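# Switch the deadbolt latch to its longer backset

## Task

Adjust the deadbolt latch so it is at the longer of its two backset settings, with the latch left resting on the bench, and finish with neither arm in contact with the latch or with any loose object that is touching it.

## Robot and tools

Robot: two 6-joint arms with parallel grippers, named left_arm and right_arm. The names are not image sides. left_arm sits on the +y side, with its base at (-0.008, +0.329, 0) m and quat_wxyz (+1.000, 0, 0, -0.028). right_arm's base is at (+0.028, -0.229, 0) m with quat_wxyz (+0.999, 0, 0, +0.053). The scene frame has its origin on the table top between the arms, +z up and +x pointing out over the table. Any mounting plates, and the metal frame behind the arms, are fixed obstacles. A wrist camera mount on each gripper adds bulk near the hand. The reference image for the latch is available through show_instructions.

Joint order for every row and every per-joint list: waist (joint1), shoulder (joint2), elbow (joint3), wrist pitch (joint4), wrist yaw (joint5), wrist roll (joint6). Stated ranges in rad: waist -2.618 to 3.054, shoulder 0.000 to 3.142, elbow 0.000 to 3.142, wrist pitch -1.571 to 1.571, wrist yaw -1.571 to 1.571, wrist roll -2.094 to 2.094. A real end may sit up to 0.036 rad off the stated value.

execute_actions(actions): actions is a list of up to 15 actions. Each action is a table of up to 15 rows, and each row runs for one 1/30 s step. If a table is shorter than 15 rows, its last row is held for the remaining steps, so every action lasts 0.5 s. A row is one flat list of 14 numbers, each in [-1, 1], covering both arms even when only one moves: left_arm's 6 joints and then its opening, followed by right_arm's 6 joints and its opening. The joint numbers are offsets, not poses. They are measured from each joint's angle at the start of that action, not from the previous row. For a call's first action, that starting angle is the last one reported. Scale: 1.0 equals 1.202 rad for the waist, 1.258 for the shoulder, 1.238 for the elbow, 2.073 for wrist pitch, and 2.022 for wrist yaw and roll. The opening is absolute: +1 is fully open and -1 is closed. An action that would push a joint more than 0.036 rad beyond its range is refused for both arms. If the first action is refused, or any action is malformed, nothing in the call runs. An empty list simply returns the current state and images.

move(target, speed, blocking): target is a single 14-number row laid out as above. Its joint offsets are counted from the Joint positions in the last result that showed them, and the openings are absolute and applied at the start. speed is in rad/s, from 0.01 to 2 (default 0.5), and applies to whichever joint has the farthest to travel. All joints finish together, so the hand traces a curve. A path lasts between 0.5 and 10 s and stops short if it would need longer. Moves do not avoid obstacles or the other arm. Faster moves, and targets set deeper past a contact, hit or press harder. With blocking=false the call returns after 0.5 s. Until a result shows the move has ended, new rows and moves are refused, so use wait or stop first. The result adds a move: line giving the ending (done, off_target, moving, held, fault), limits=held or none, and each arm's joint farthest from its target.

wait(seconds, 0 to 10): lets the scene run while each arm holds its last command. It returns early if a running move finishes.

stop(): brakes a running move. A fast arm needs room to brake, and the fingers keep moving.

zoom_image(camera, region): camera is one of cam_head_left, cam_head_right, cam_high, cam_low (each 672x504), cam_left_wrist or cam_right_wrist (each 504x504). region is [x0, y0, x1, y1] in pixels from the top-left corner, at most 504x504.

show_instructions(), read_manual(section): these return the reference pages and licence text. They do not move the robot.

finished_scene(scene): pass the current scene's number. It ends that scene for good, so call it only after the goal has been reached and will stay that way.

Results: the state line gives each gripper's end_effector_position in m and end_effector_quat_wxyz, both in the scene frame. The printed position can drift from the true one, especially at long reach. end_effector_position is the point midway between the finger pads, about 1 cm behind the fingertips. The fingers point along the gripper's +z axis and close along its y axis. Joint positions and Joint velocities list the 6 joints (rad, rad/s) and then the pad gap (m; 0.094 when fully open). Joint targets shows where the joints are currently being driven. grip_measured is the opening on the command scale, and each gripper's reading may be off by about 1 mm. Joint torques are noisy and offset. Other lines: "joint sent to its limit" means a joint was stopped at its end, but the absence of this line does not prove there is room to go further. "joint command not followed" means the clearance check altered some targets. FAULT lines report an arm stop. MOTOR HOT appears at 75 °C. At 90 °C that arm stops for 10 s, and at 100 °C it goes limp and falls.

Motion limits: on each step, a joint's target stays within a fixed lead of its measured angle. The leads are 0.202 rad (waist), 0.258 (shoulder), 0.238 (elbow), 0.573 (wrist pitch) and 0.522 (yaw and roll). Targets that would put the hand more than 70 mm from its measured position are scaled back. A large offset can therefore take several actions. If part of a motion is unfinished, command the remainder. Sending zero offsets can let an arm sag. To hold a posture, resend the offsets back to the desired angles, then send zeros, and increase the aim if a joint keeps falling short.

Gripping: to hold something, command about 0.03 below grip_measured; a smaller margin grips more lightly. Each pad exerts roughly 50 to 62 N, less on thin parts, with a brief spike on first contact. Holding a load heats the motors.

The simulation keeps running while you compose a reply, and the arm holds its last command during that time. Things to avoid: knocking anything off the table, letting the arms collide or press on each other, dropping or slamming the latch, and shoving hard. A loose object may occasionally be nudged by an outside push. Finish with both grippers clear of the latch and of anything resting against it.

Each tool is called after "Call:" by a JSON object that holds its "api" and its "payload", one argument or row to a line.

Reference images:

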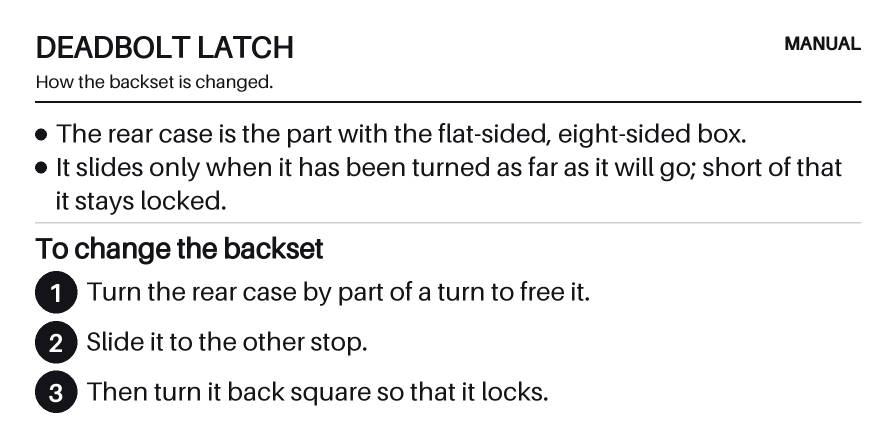

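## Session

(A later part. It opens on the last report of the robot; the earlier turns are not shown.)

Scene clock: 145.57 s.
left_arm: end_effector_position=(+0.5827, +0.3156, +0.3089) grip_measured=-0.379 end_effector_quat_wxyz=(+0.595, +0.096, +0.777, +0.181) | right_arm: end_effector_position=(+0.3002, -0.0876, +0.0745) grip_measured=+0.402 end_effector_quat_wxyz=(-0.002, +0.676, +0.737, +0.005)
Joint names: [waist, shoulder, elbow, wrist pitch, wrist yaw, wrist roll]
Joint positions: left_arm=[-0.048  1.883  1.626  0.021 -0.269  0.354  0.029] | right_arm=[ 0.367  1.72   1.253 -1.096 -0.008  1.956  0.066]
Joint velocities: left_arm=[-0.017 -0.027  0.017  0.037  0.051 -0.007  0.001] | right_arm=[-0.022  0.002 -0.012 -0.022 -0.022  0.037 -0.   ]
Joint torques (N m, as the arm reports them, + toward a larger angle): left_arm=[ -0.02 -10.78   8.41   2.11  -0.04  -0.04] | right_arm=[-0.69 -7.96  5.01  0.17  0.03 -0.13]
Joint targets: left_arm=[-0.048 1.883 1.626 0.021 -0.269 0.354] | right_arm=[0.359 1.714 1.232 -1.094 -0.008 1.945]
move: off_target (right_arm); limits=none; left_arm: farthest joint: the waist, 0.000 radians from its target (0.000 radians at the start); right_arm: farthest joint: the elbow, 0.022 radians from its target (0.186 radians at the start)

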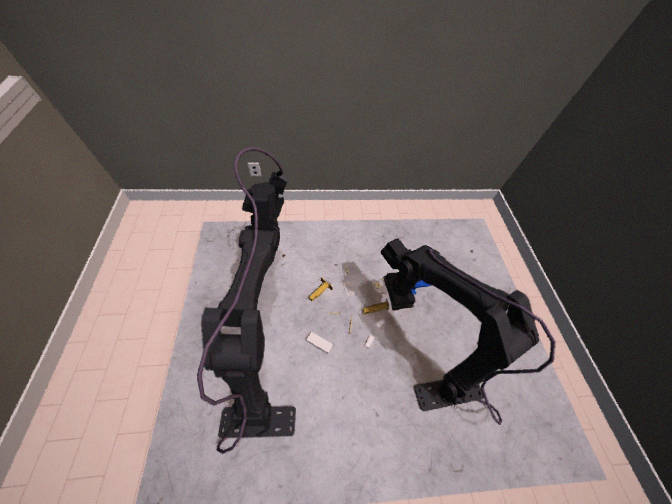

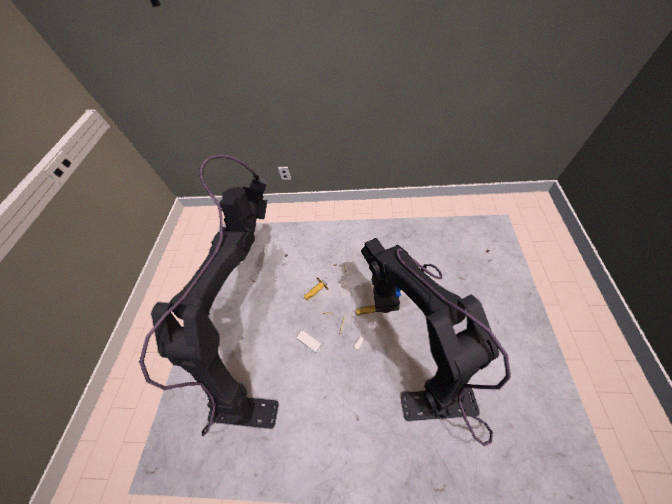

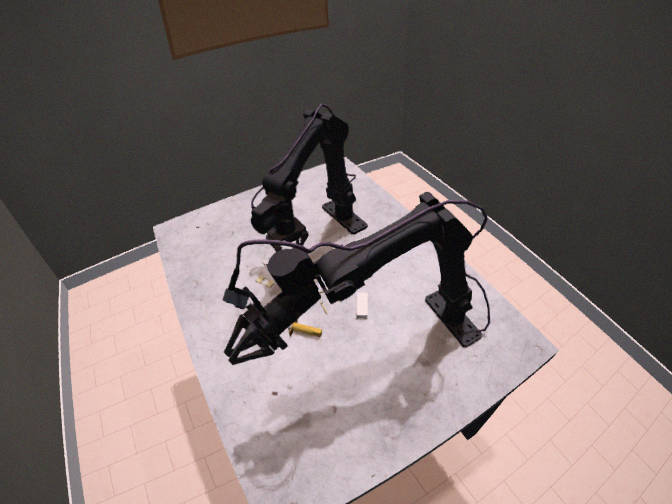

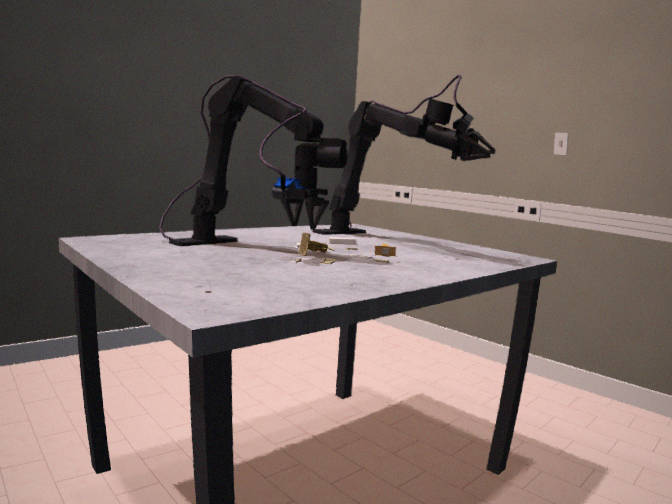

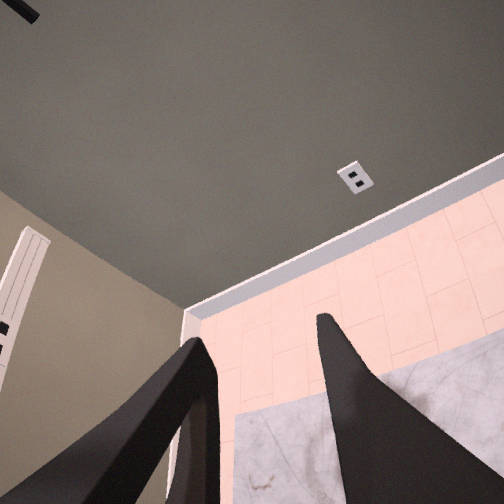

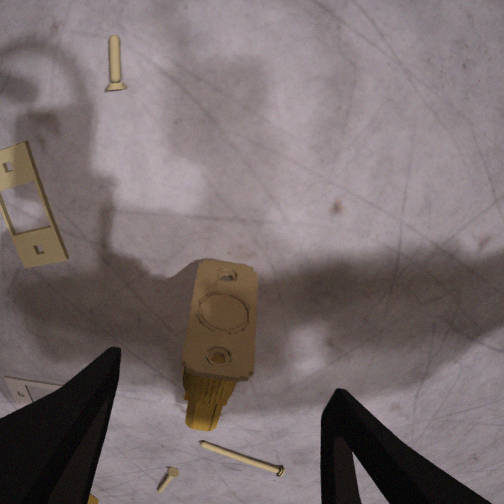

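Call:
{"api": "move", "payload": {
  "target": [0,0,0,0,0,0,-0.379,-0.006,0.008,-0.125,0.07,0,0,0.4],
  "speed": 0.3
}}

Call:
{"api": "zoom_image", "payload": {
  "camera": "cam_low",
  "region": [250, 170, 390, 280]
}}

Scene clock: 155.17 s.
left_arm: end_effector_position=(+0.5827, +0.3156, +0.3089) grip_measured=-0.379 end_effector_quat_wxyz=(+0.595, +0.096, +0.777, +0.181) | right_arm: end_effector_position=(+0.2942, -0.0906, +0.0429) grip_measured=+0.402 end_effector_quat_wxyz=(-0.000, +0.676, +0.737, +0.010)
Joint names: [waist, shoulder, elbow, wrist pitch, wrist yaw, wrist roll]
Joint positions: left_arm=[-0.048  1.883  1.626  0.021 -0.269  0.354  0.029] | right_arm=[ 0.367  1.72   1.122 -0.954 -0.008  1.956  0.066]
Joint velocities: left_arm=[ 0.007  0.027 -0.002 -0.037 -0.007 -0.022 -0.   ] | right_arm=[ 0.012  0.002 -0.022  0.051 -0.037 -0.037  0.001]
Joint torques (N m, as the arm reports them, + toward a larger angle): left_arm=[ -0.07 -10.8    8.44   2.1   -0.03  -0.04] | right_arm=[-0.58 -6.66  4.8   0.2   0.    0.04]
Joint targets: left_arm=[-0.048 1.883 1.626 0.021 -0.269 0.354] | right_arm=[0.360 1.730 1.098 -0.951 -0.008 1.956]
move: off_target (right_arm); limits=none; left_arm: farthest joint: the waist, 0.000 radians from its target (0.000 radians at the start); right_arm: farthest joint: the elbow, 0.024 radians from its target (0.155 radians at the start)

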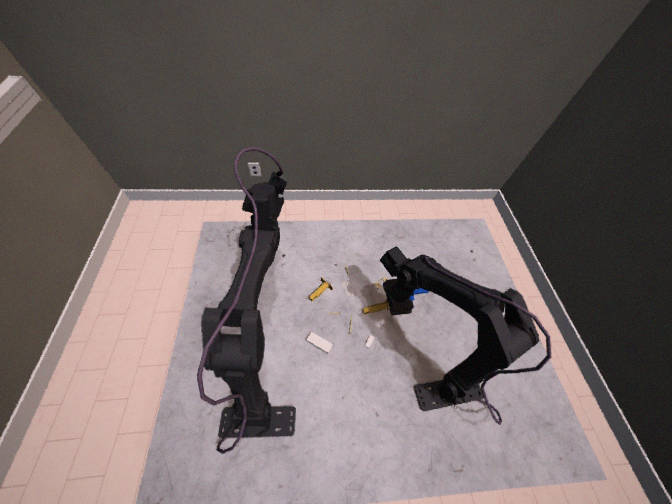

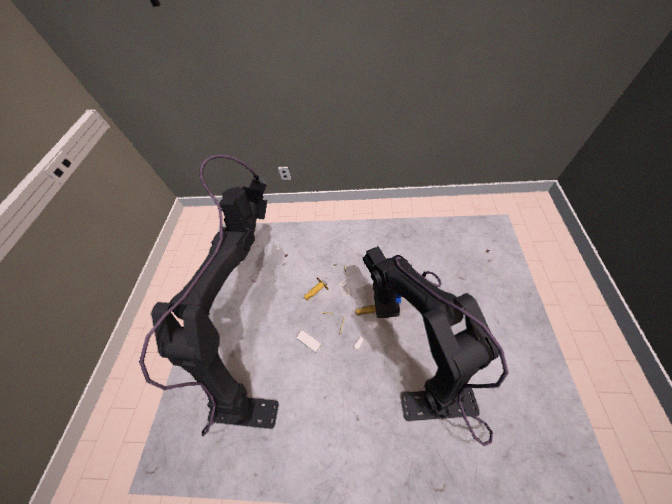

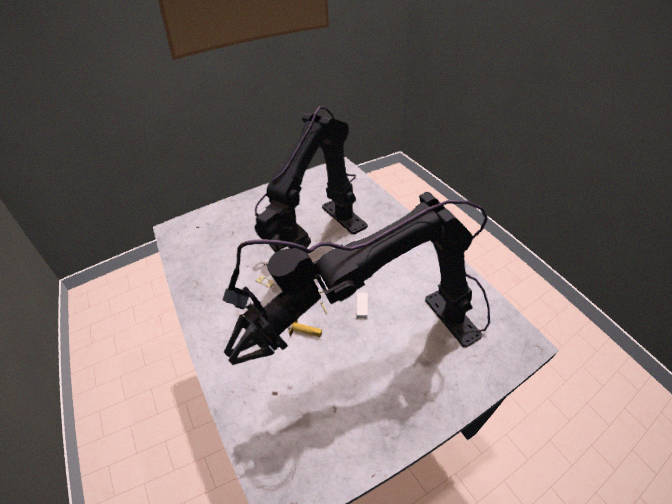

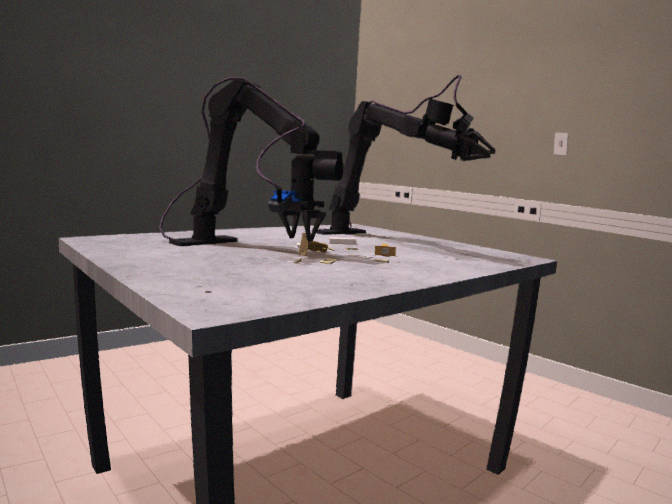

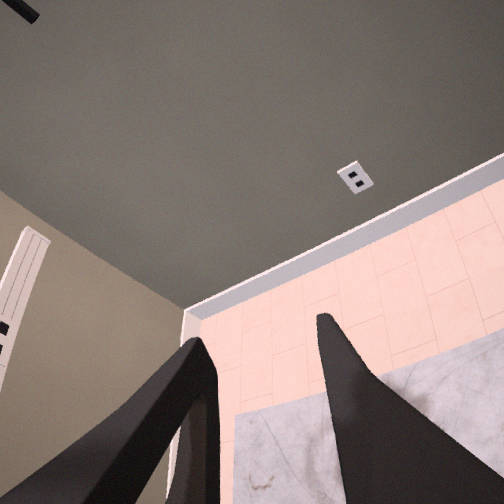

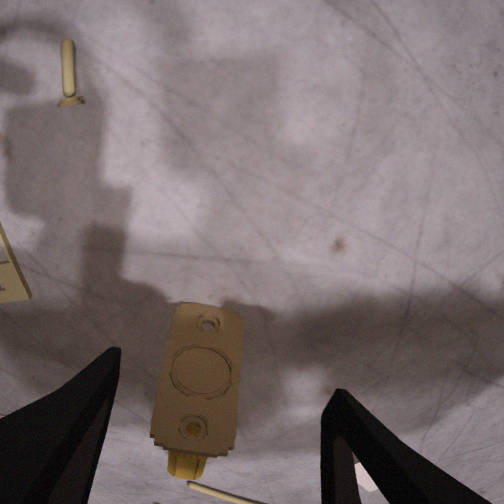

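Region (250, 170, 390, 280) of cam_low's 672x504 image, scaled by 3.600, with more detail than that image has; it fills the top 396 rows of this view, and the rest is white.

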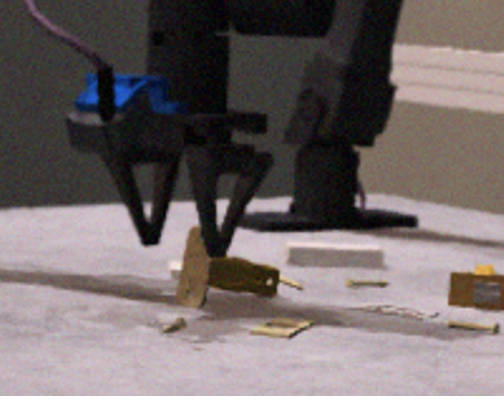

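Call:
{"api": "move", "payload": {
  "target": [0,0,0,0,0,0,-0.379,-0.012,0.03,-0.065,0.046,0,0,0.4],
  "speed": 0.3
}}

Call:
{"api": "zoom_image", "payload": {
  "camera": "cam_low",
  "region": [250, 170, 390, 280]
}}

Scene clock: 161.40 s.
left_arm: end_effector_position=(+0.5827, +0.3156, +0.3089) grip_measured=-0.379 end_effector_quat_wxyz=(+0.595, +0.096, +0.777, +0.181) | right_arm: end_effector_position=(+0.2953, -0.0900, +0.0230) grip_measured=+0.402 end_effector_quat_wxyz=(+0.002, +0.676, +0.737, +0.016)
Joint names: [waist, shoulder, elbow, wrist pitch, wrist yaw, wrist roll]
Joint positions: left_arm=[-0.048  1.883  1.626  0.021 -0.269  0.354  0.029] | right_arm=[ 0.367  1.744  1.064 -0.86  -0.008  1.956  0.066]
Joint velocities: left_arm=[ 0.002 -0.002  0.002 -0.037 -0.051 -0.022 -0.001] | right_arm=[-0.012 -0.012 -0.007  0.007 -0.051 -0.051 -0.001]
Joint torques (N m, as the arm reports them, + toward a larger angle): left_arm=[ -0.01 -10.82   8.44   2.1   -0.05  -0.04] | right_arm=[-0.97 -6.33  4.7   0.26  0.02 -0.02]
Joint targets: left_arm=[-0.048 1.883 1.626 0.021 -0.269 0.354] | right_arm=[0.353 1.758 1.041 -0.858 -0.008 1.956]
move: off_target (right_arm); limits=none; left_arm: farthest joint: the waist, 0.000 radians from its target (0.000 radians at the start); right_arm: farthest joint: the elbow, 0.023 radians from its target (0.080 radians at the start)

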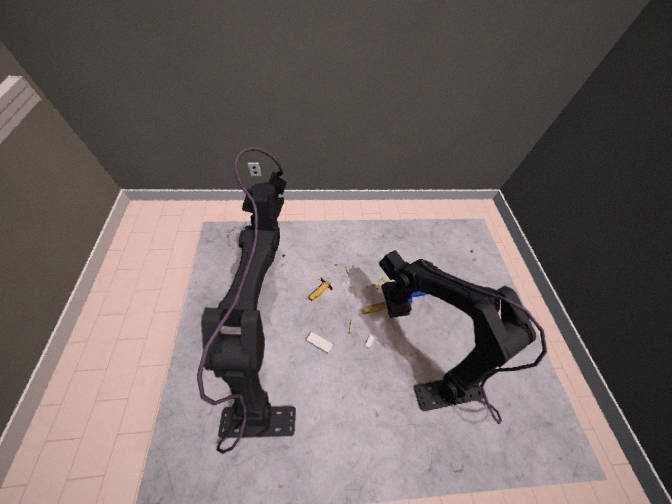

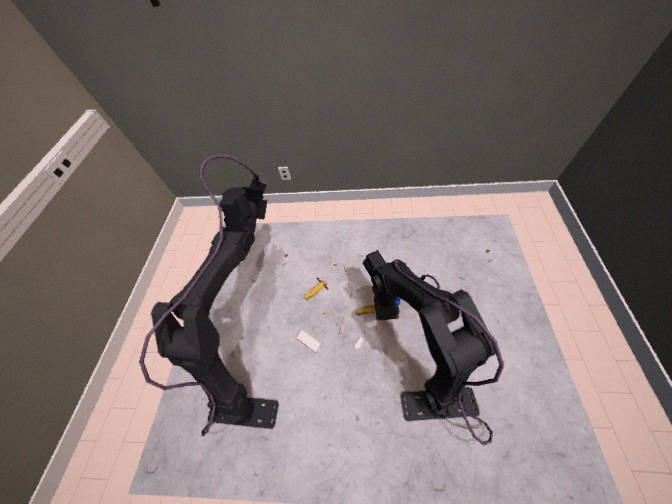

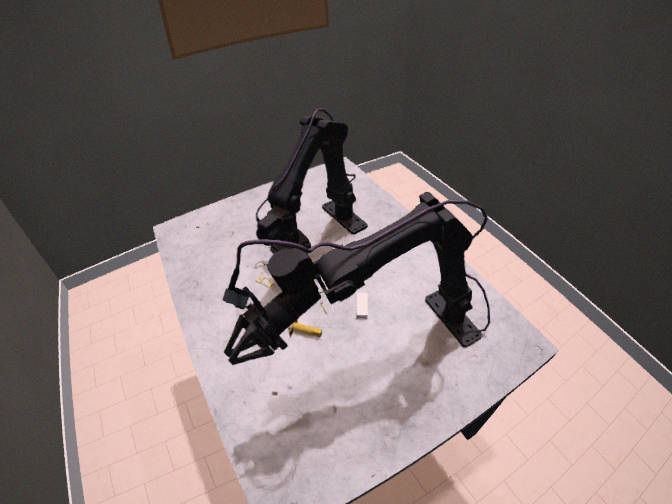

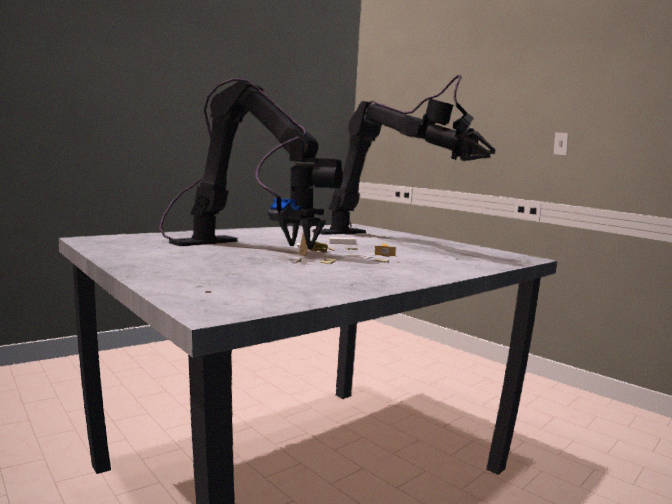

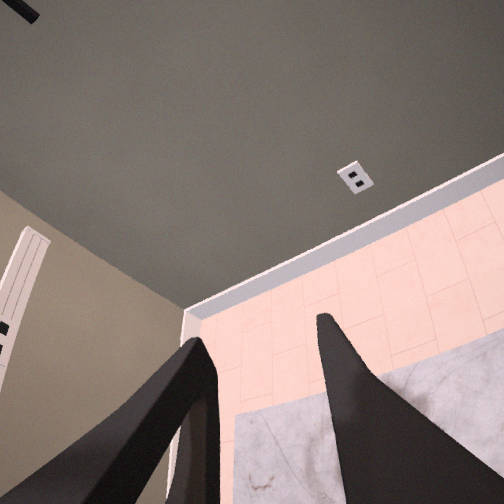

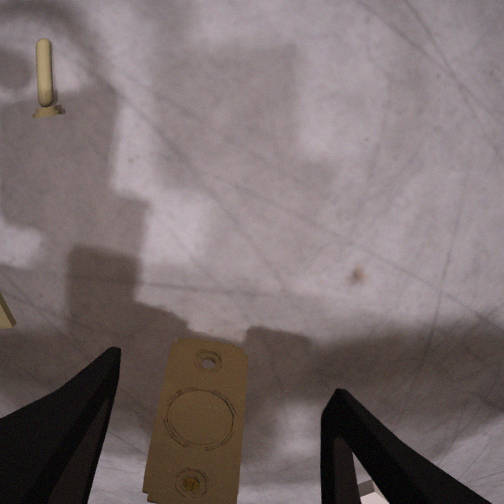

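Region (250, 170, 390, 280) of cam_low's 672x504 image, scaled by 3.600, with more detail than that image has; it fills the top 396 rows of this view, and the rest is white.

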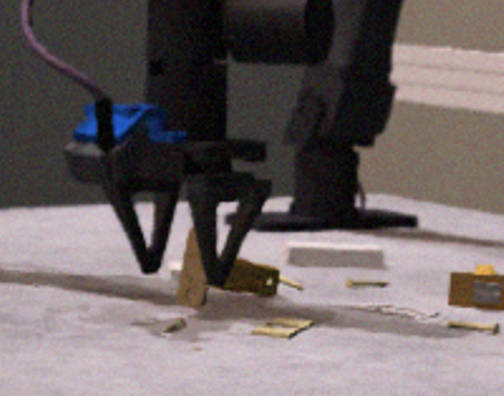

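Call:
{"api": "execute_actions", "payload": {
  "actions": [
    [[0,0,0,0,0,0,-0.379,0,0,-0.015,0,0,0,-0.3]],
    [[0,0,0,0,0,0,-0.379,0,0,0,0,0,0,-0.8]],
    [[0,0,0,0,0,0,-0.379,0,0,0,0,0,0,-0.8]]
  ]
}}

Scene clock: 169.40 s.
left_arm: end_effector_position=(+0.5827, +0.3156, +0.3089) grip_measured=-0.379 end_effector_quat_wxyz=(+0.595, +0.096, +0.777, +0.181) | right_arm: end_effector_position=(+0.2960, -0.0896, +0.0230) grip_measured=-0.474 end_effector_quat_wxyz=(+0.002, +0.675, +0.737, +0.018)
Joint names: [waist, shoulder, elbow, wrist pitch, wrist yaw, wrist roll]
Joint positions: left_arm=[-0.048  1.883  1.626  0.021 -0.269  0.354  0.029] | right_arm=[ 0.367  1.744  1.064 -0.857 -0.008  1.956  0.025]
Joint velocities: left_arm=[-0.002 -0.007  0.007  0.022 -0.022  0.037 -0.001] | right_arm=[ 0.002 -0.002 -0.002  0.007  0.022  0.007  0.001]
Joint torques (N m, as the arm reports them, + toward a larger angle): left_arm=[ -0.03 -10.81   8.46   2.1   -0.04  -0.03] | right_arm=[-0.22 -7.43  6.57  0.2   0.03  0.03]
Joint targets: left_arm=[-0.048 1.883 1.626 0.021 -0.269 0.354] | right_arm=[0.367 1.744 1.064 -0.857 -0.008 1.956]

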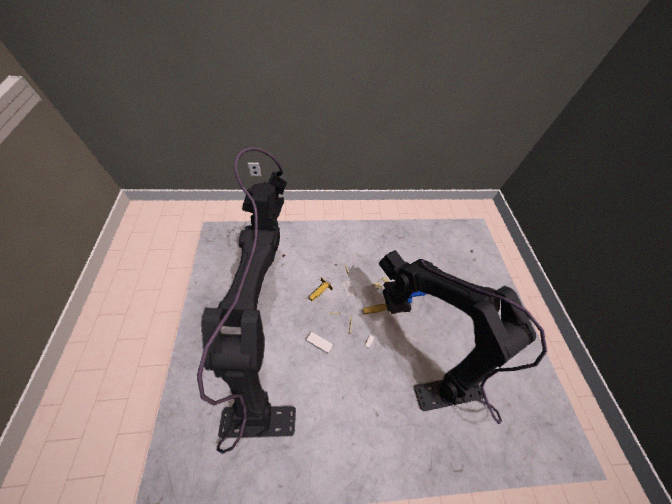

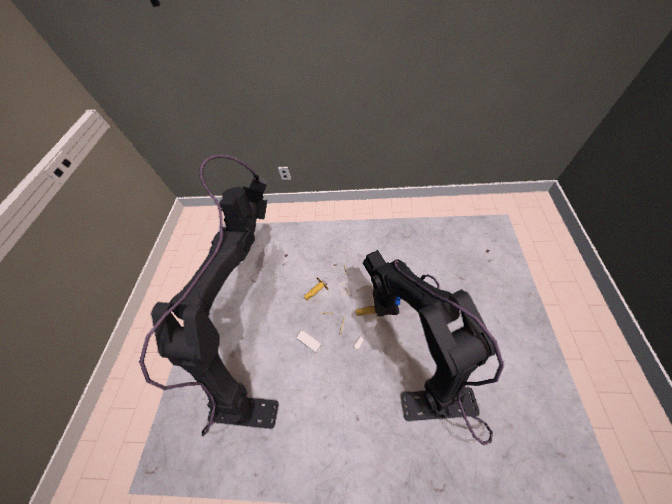

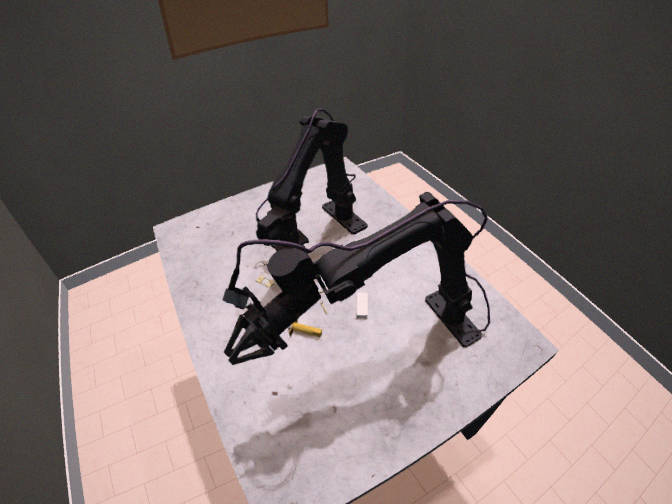

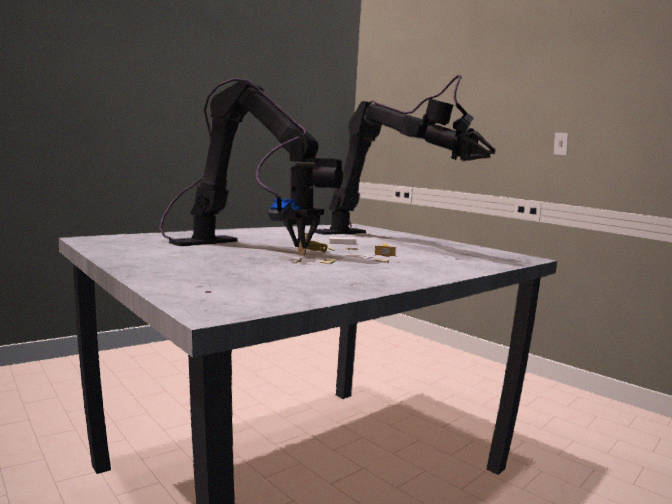

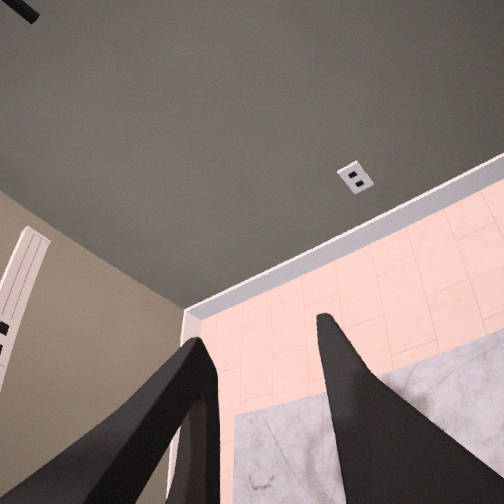

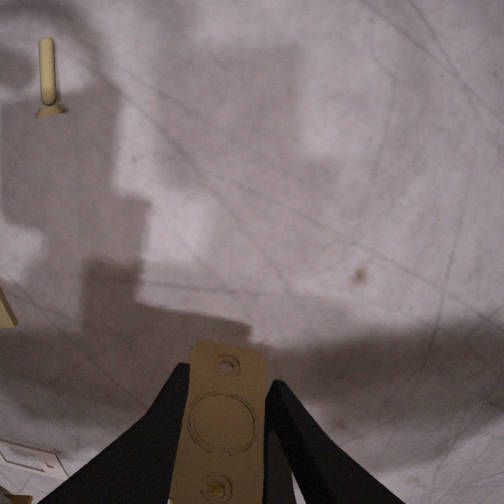

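Call:
{"api": "move", "payload": {
  "target": [0,-0.122,-1.0,0.69,0.133,-0.175,1,-0.031,-0.051,0.36,-0.257,0,-0.275,-0.8],
  "speed": 0.7
}}

Call:
{"api": "move", "payload": {
  "target": [-0.7,0,-0.09,0,0,0,1,0,0,0.01,0,0,0,-0.8],
  "speed": 0.7
}}

Scene clock: 203.23 s.
left_arm: end_effector_position=(+0.4167, +0.2867, +0.1740) grip_measured=+1.000 end_effector_quat_wxyz=(+0.737, +0.037, +0.674, -0.032) | right_arm: end_effector_position=(+0.2975, -0.0978, +0.1358) grip_measured=-0.474 end_effector_quat_wxyz=(-0.012, +0.465, +0.885, -0.009)
Joint names: [waist, shoulder, elbow, wrist pitch, wrist yaw, wrist roll]
Joint positions: left_arm=[-0.048  1.753  0.399  1.445 -0.007  0.013  0.094] | right_arm=[ 0.34   1.703  1.478 -1.374 -0.008  1.412  0.025]
Joint velocities: left_arm=[-0.002  0.002 -0.002  0.007 -0.066 -0.022  0.   ] | right_arm=[-0.002  0.012 -0.022 -0.051 -0.022  0.037 -0.   ]
Joint torques (N m, as the arm reports them, + toward a larger angle): left_arm=[-0.02 -8.1   4.18  2.15  0.05 -0.16] | right_arm=[-0.8  -8.8   9.64 -0.07 -0.02 -0.13]
Joint targets: left_arm=[-0.048 1.730 0.388 1.451 -0.000 0.000] | right_arm=[0.330 1.680 1.510 -1.389 -0.008 1.400]
move: off_target (left_arm, right_arm); limits=none; left_arm: farthest joint: the shoulder, 0.024 radians from its target (0.154 radians at the start); right_arm: farthest joint: the elbow, 0.032 radians from its target (0.445 radians at the start)

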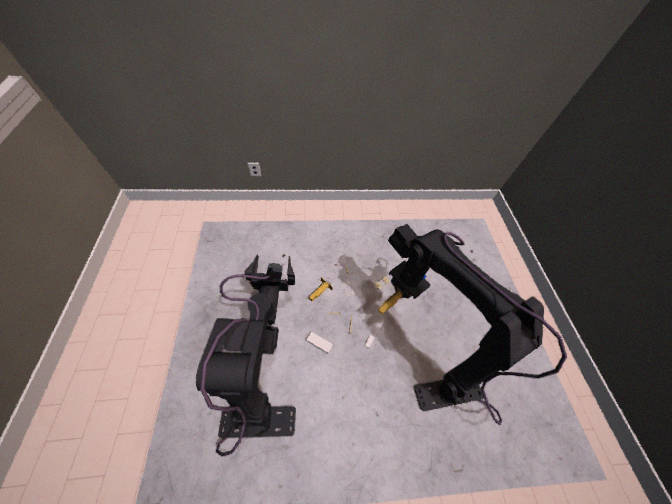

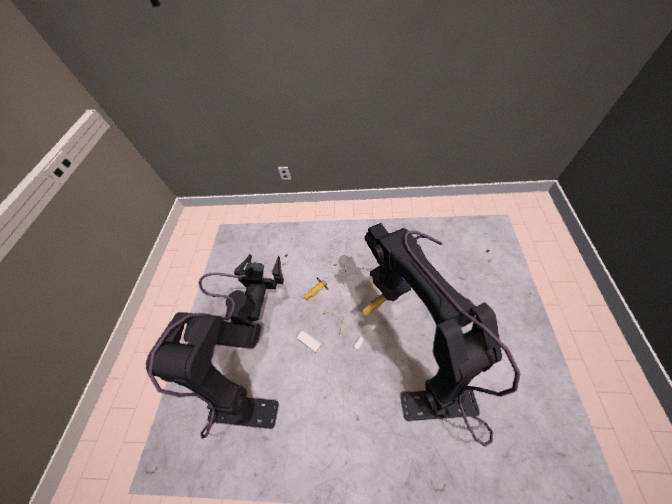

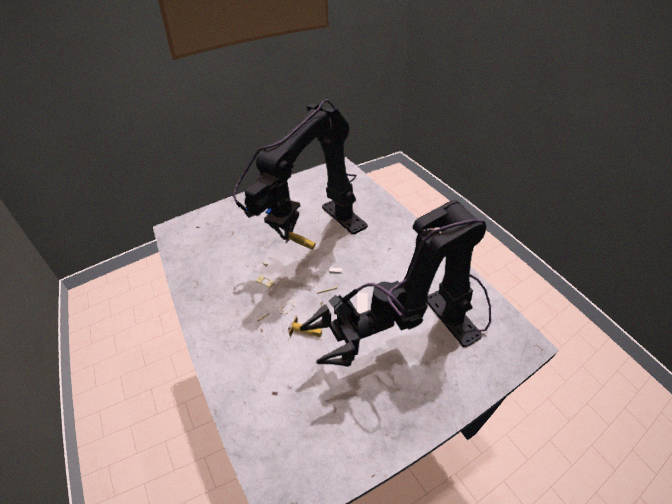

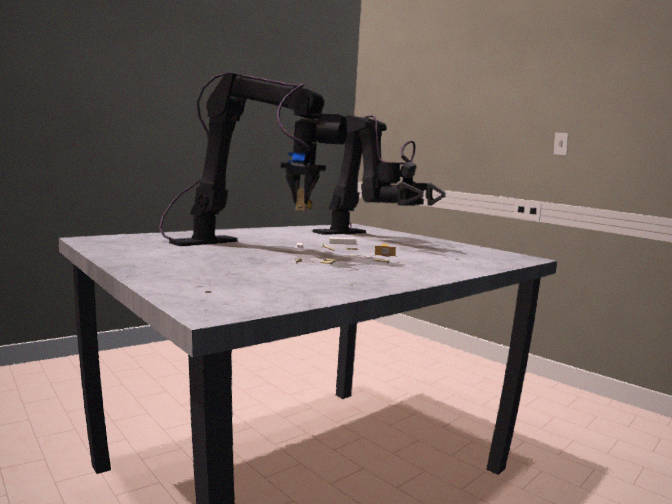

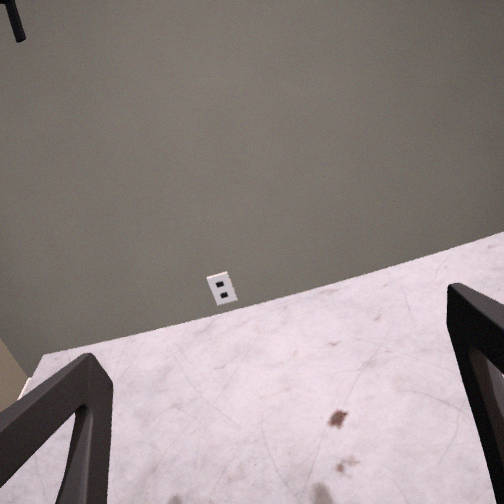

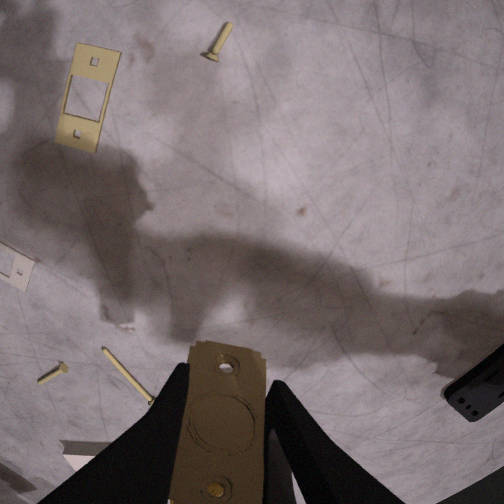

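Scene clock: 204.87 s.
left_arm: end_effector_position=(+0.2321, +0.0026, +0.1406) grip_measured=+1.000 end_effector_quat_wxyz=(+0.631, +0.324, +0.631, -0.314) | right_arm: end_effector_position=(+0.2975, -0.0978, +0.1358) grip_measured=-0.474 end_effector_quat_wxyz=(-0.012, +0.465, +0.885, -0.009)
Joint names: [waist, shoulder, elbow, wrist pitch, wrist yaw, wrist roll]
Joint positions: left_arm=[-0.885  1.753  0.302  1.446 -0.005  0.013  0.094] | right_arm=[ 0.34   1.703  1.478 -1.374 -0.008  1.412  0.025]
Joint velocities: left_arm=[-0.017  0.002  0.007 -0.037 -0.007  0.037  0.   ] | right_arm=[-0.012  0.007  0.012 -0.022 -0.022  0.037 -0.001]
Joint torques (N m, as the arm reports them, + toward a larger angle): left_arm=[-0.32 -5.58  3.43  2.11 -0.03 -0.04] | right_arm=[-0.02 -7.36  7.94  0.08  0.    0.03]
Joint targets: left_arm=[-0.889 1.753 0.287 1.445 -0.007 0.013] | right_arm=[0.340 1.703 1.490 -1.374 -0.008 1.412]
move: done; limits=none; left_arm: farthest joint: the elbow, 0.014 radians from its target (0.111 radians at the start); right_arm: farthest joint: the elbow, 0.013 radians from its target (0.013 radians at the start)

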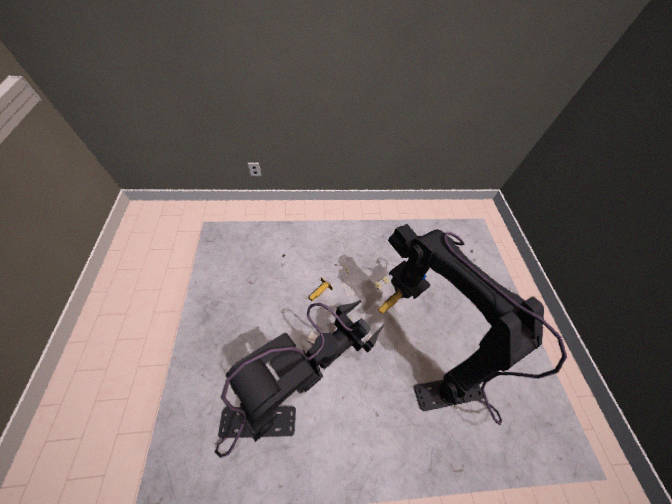

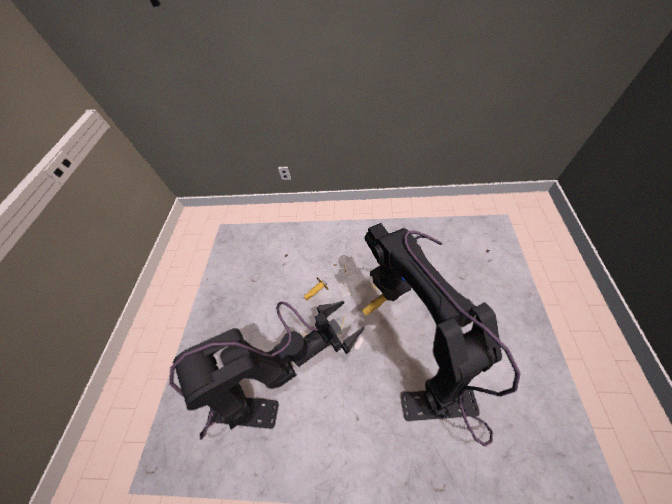

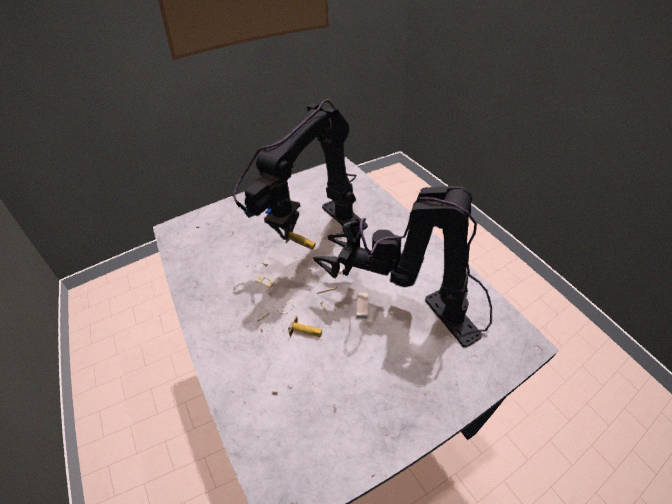

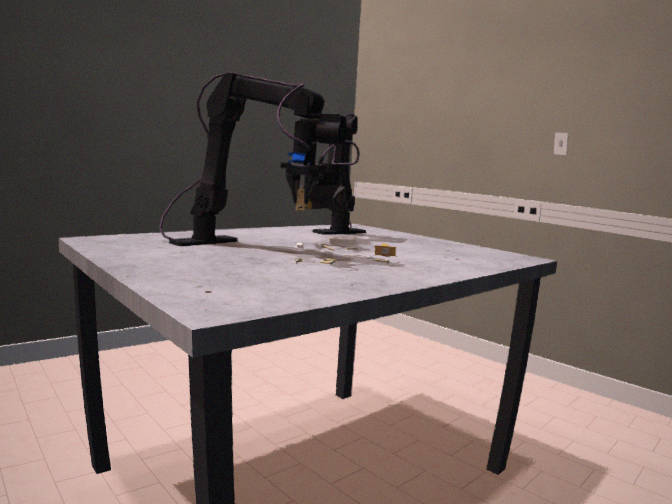

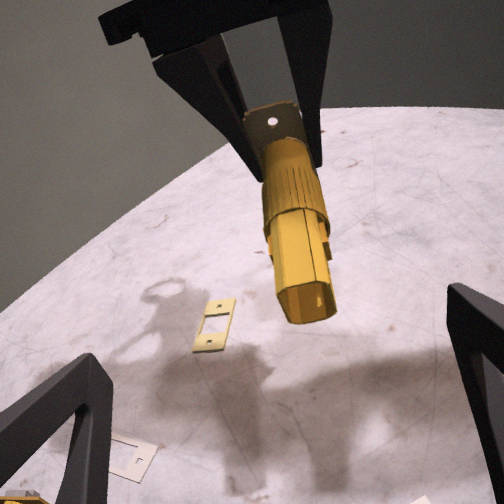

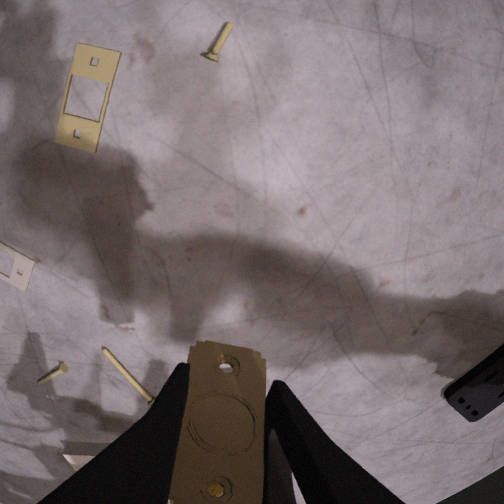

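Call:
{"api": "move", "payload": {
  "target": [-0.03,0.125,0.135,0,0,0,0.2,0,0,0.01,0,0,0,-0.8],
  "speed": 0.3
}}

Call:
{"api": "zoom_image", "payload": {
  "camera": "cam_high",
  "region": [230, 170, 400, 300]
}}

Scene clock: 226.83 s.
left_arm: end_effector_position=(+0.2435, -0.0349, +0.1311) grip_measured=+0.202 end_effector_quat_wxyz=(+0.627, +0.333, +0.626, -0.323) | right_arm: end_effector_position=(+0.2975, -0.0978, +0.1358) grip_measured=-0.474 end_effector_quat_wxyz=(-0.012, +0.465, +0.885, -0.009)
Joint names: [waist, shoulder, elbow, wrist pitch, wrist yaw, wrist roll]
Joint positions: left_arm=[-0.914  1.9    0.447  1.447 -0.005  0.013  0.056] | right_arm=[ 0.34   1.703  1.478 -1.374 -0.008  1.412  0.025]
Joint velocities: left_arm=[-0.012 -0.022 -0.012 -0.007 -0.022 -0.007 -0.   ] | right_arm=[ 0.002 -0.002  0.007  0.022 -0.037  0.081 -0.   ]
Joint torques (N m, as the arm reports them, + toward a larger angle): left_arm=[-0.52 -6.18  6.38  2.12 -0.01 -0.03] | right_arm=[-0.2  -7.3   8.02  0.11 -0.04  0.  ]
Joint targets: left_arm=[-0.921 1.911 0.469 1.446 -0.005 0.013] | right_arm=[0.340 1.703 1.490 -1.374 -0.008 1.412]
move: off_target (left_arm); limits=none; left_arm: farthest joint: the elbow, 0.022 radians from its target (0.167 radians at the start); right_arm: farthest joint: the elbow, 0.013 radians from its target (0.013 radians at the start)

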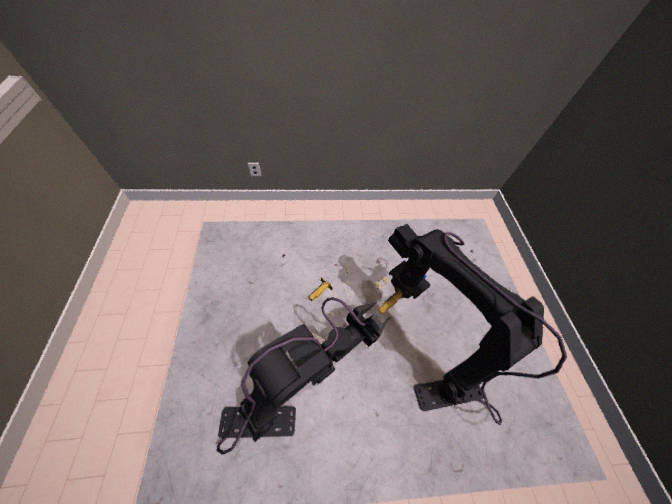

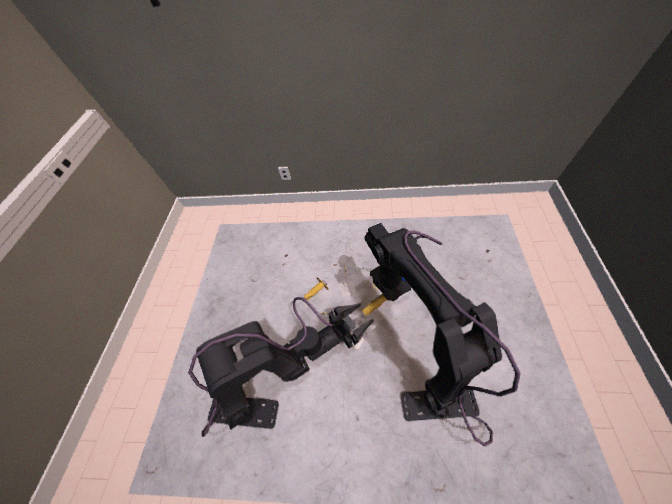

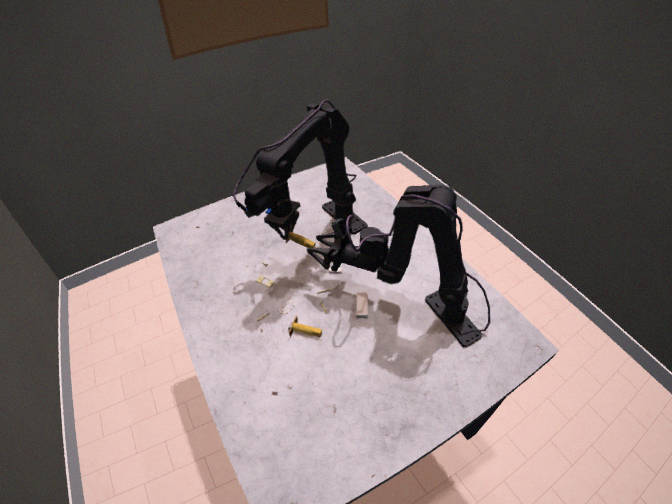

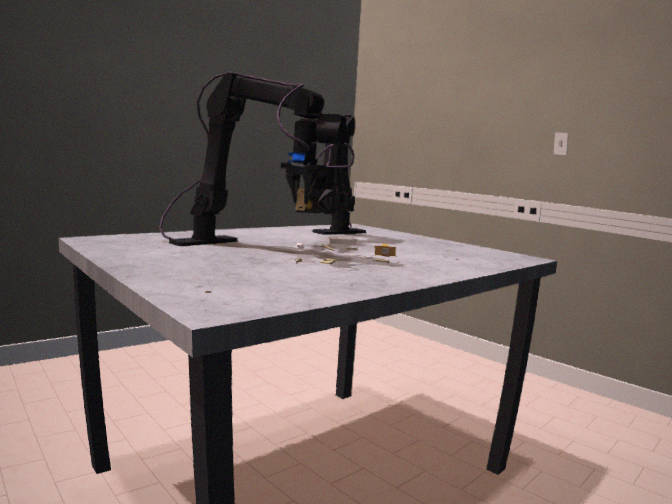

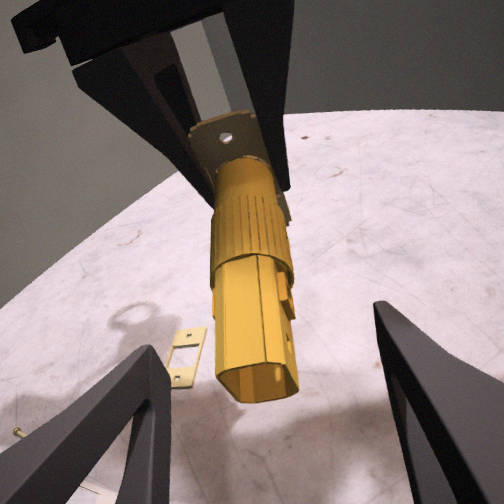

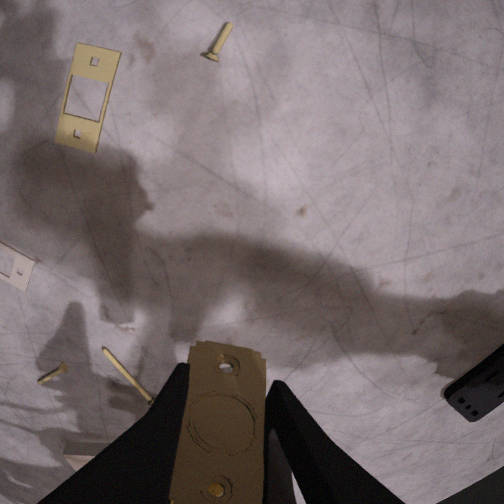

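Region (230, 170, 400, 300) of cam_high's 672x504 image, scaled by 2.965, with more detail than that image has; it fills the top 385 rows of this view, and the rest is white.

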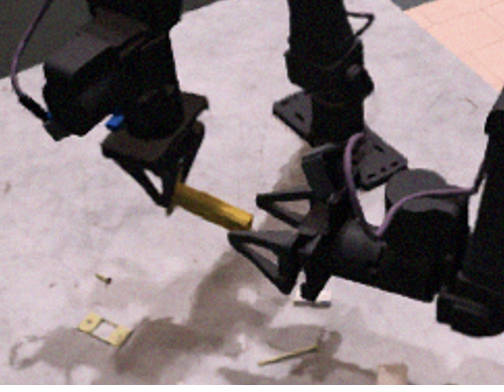

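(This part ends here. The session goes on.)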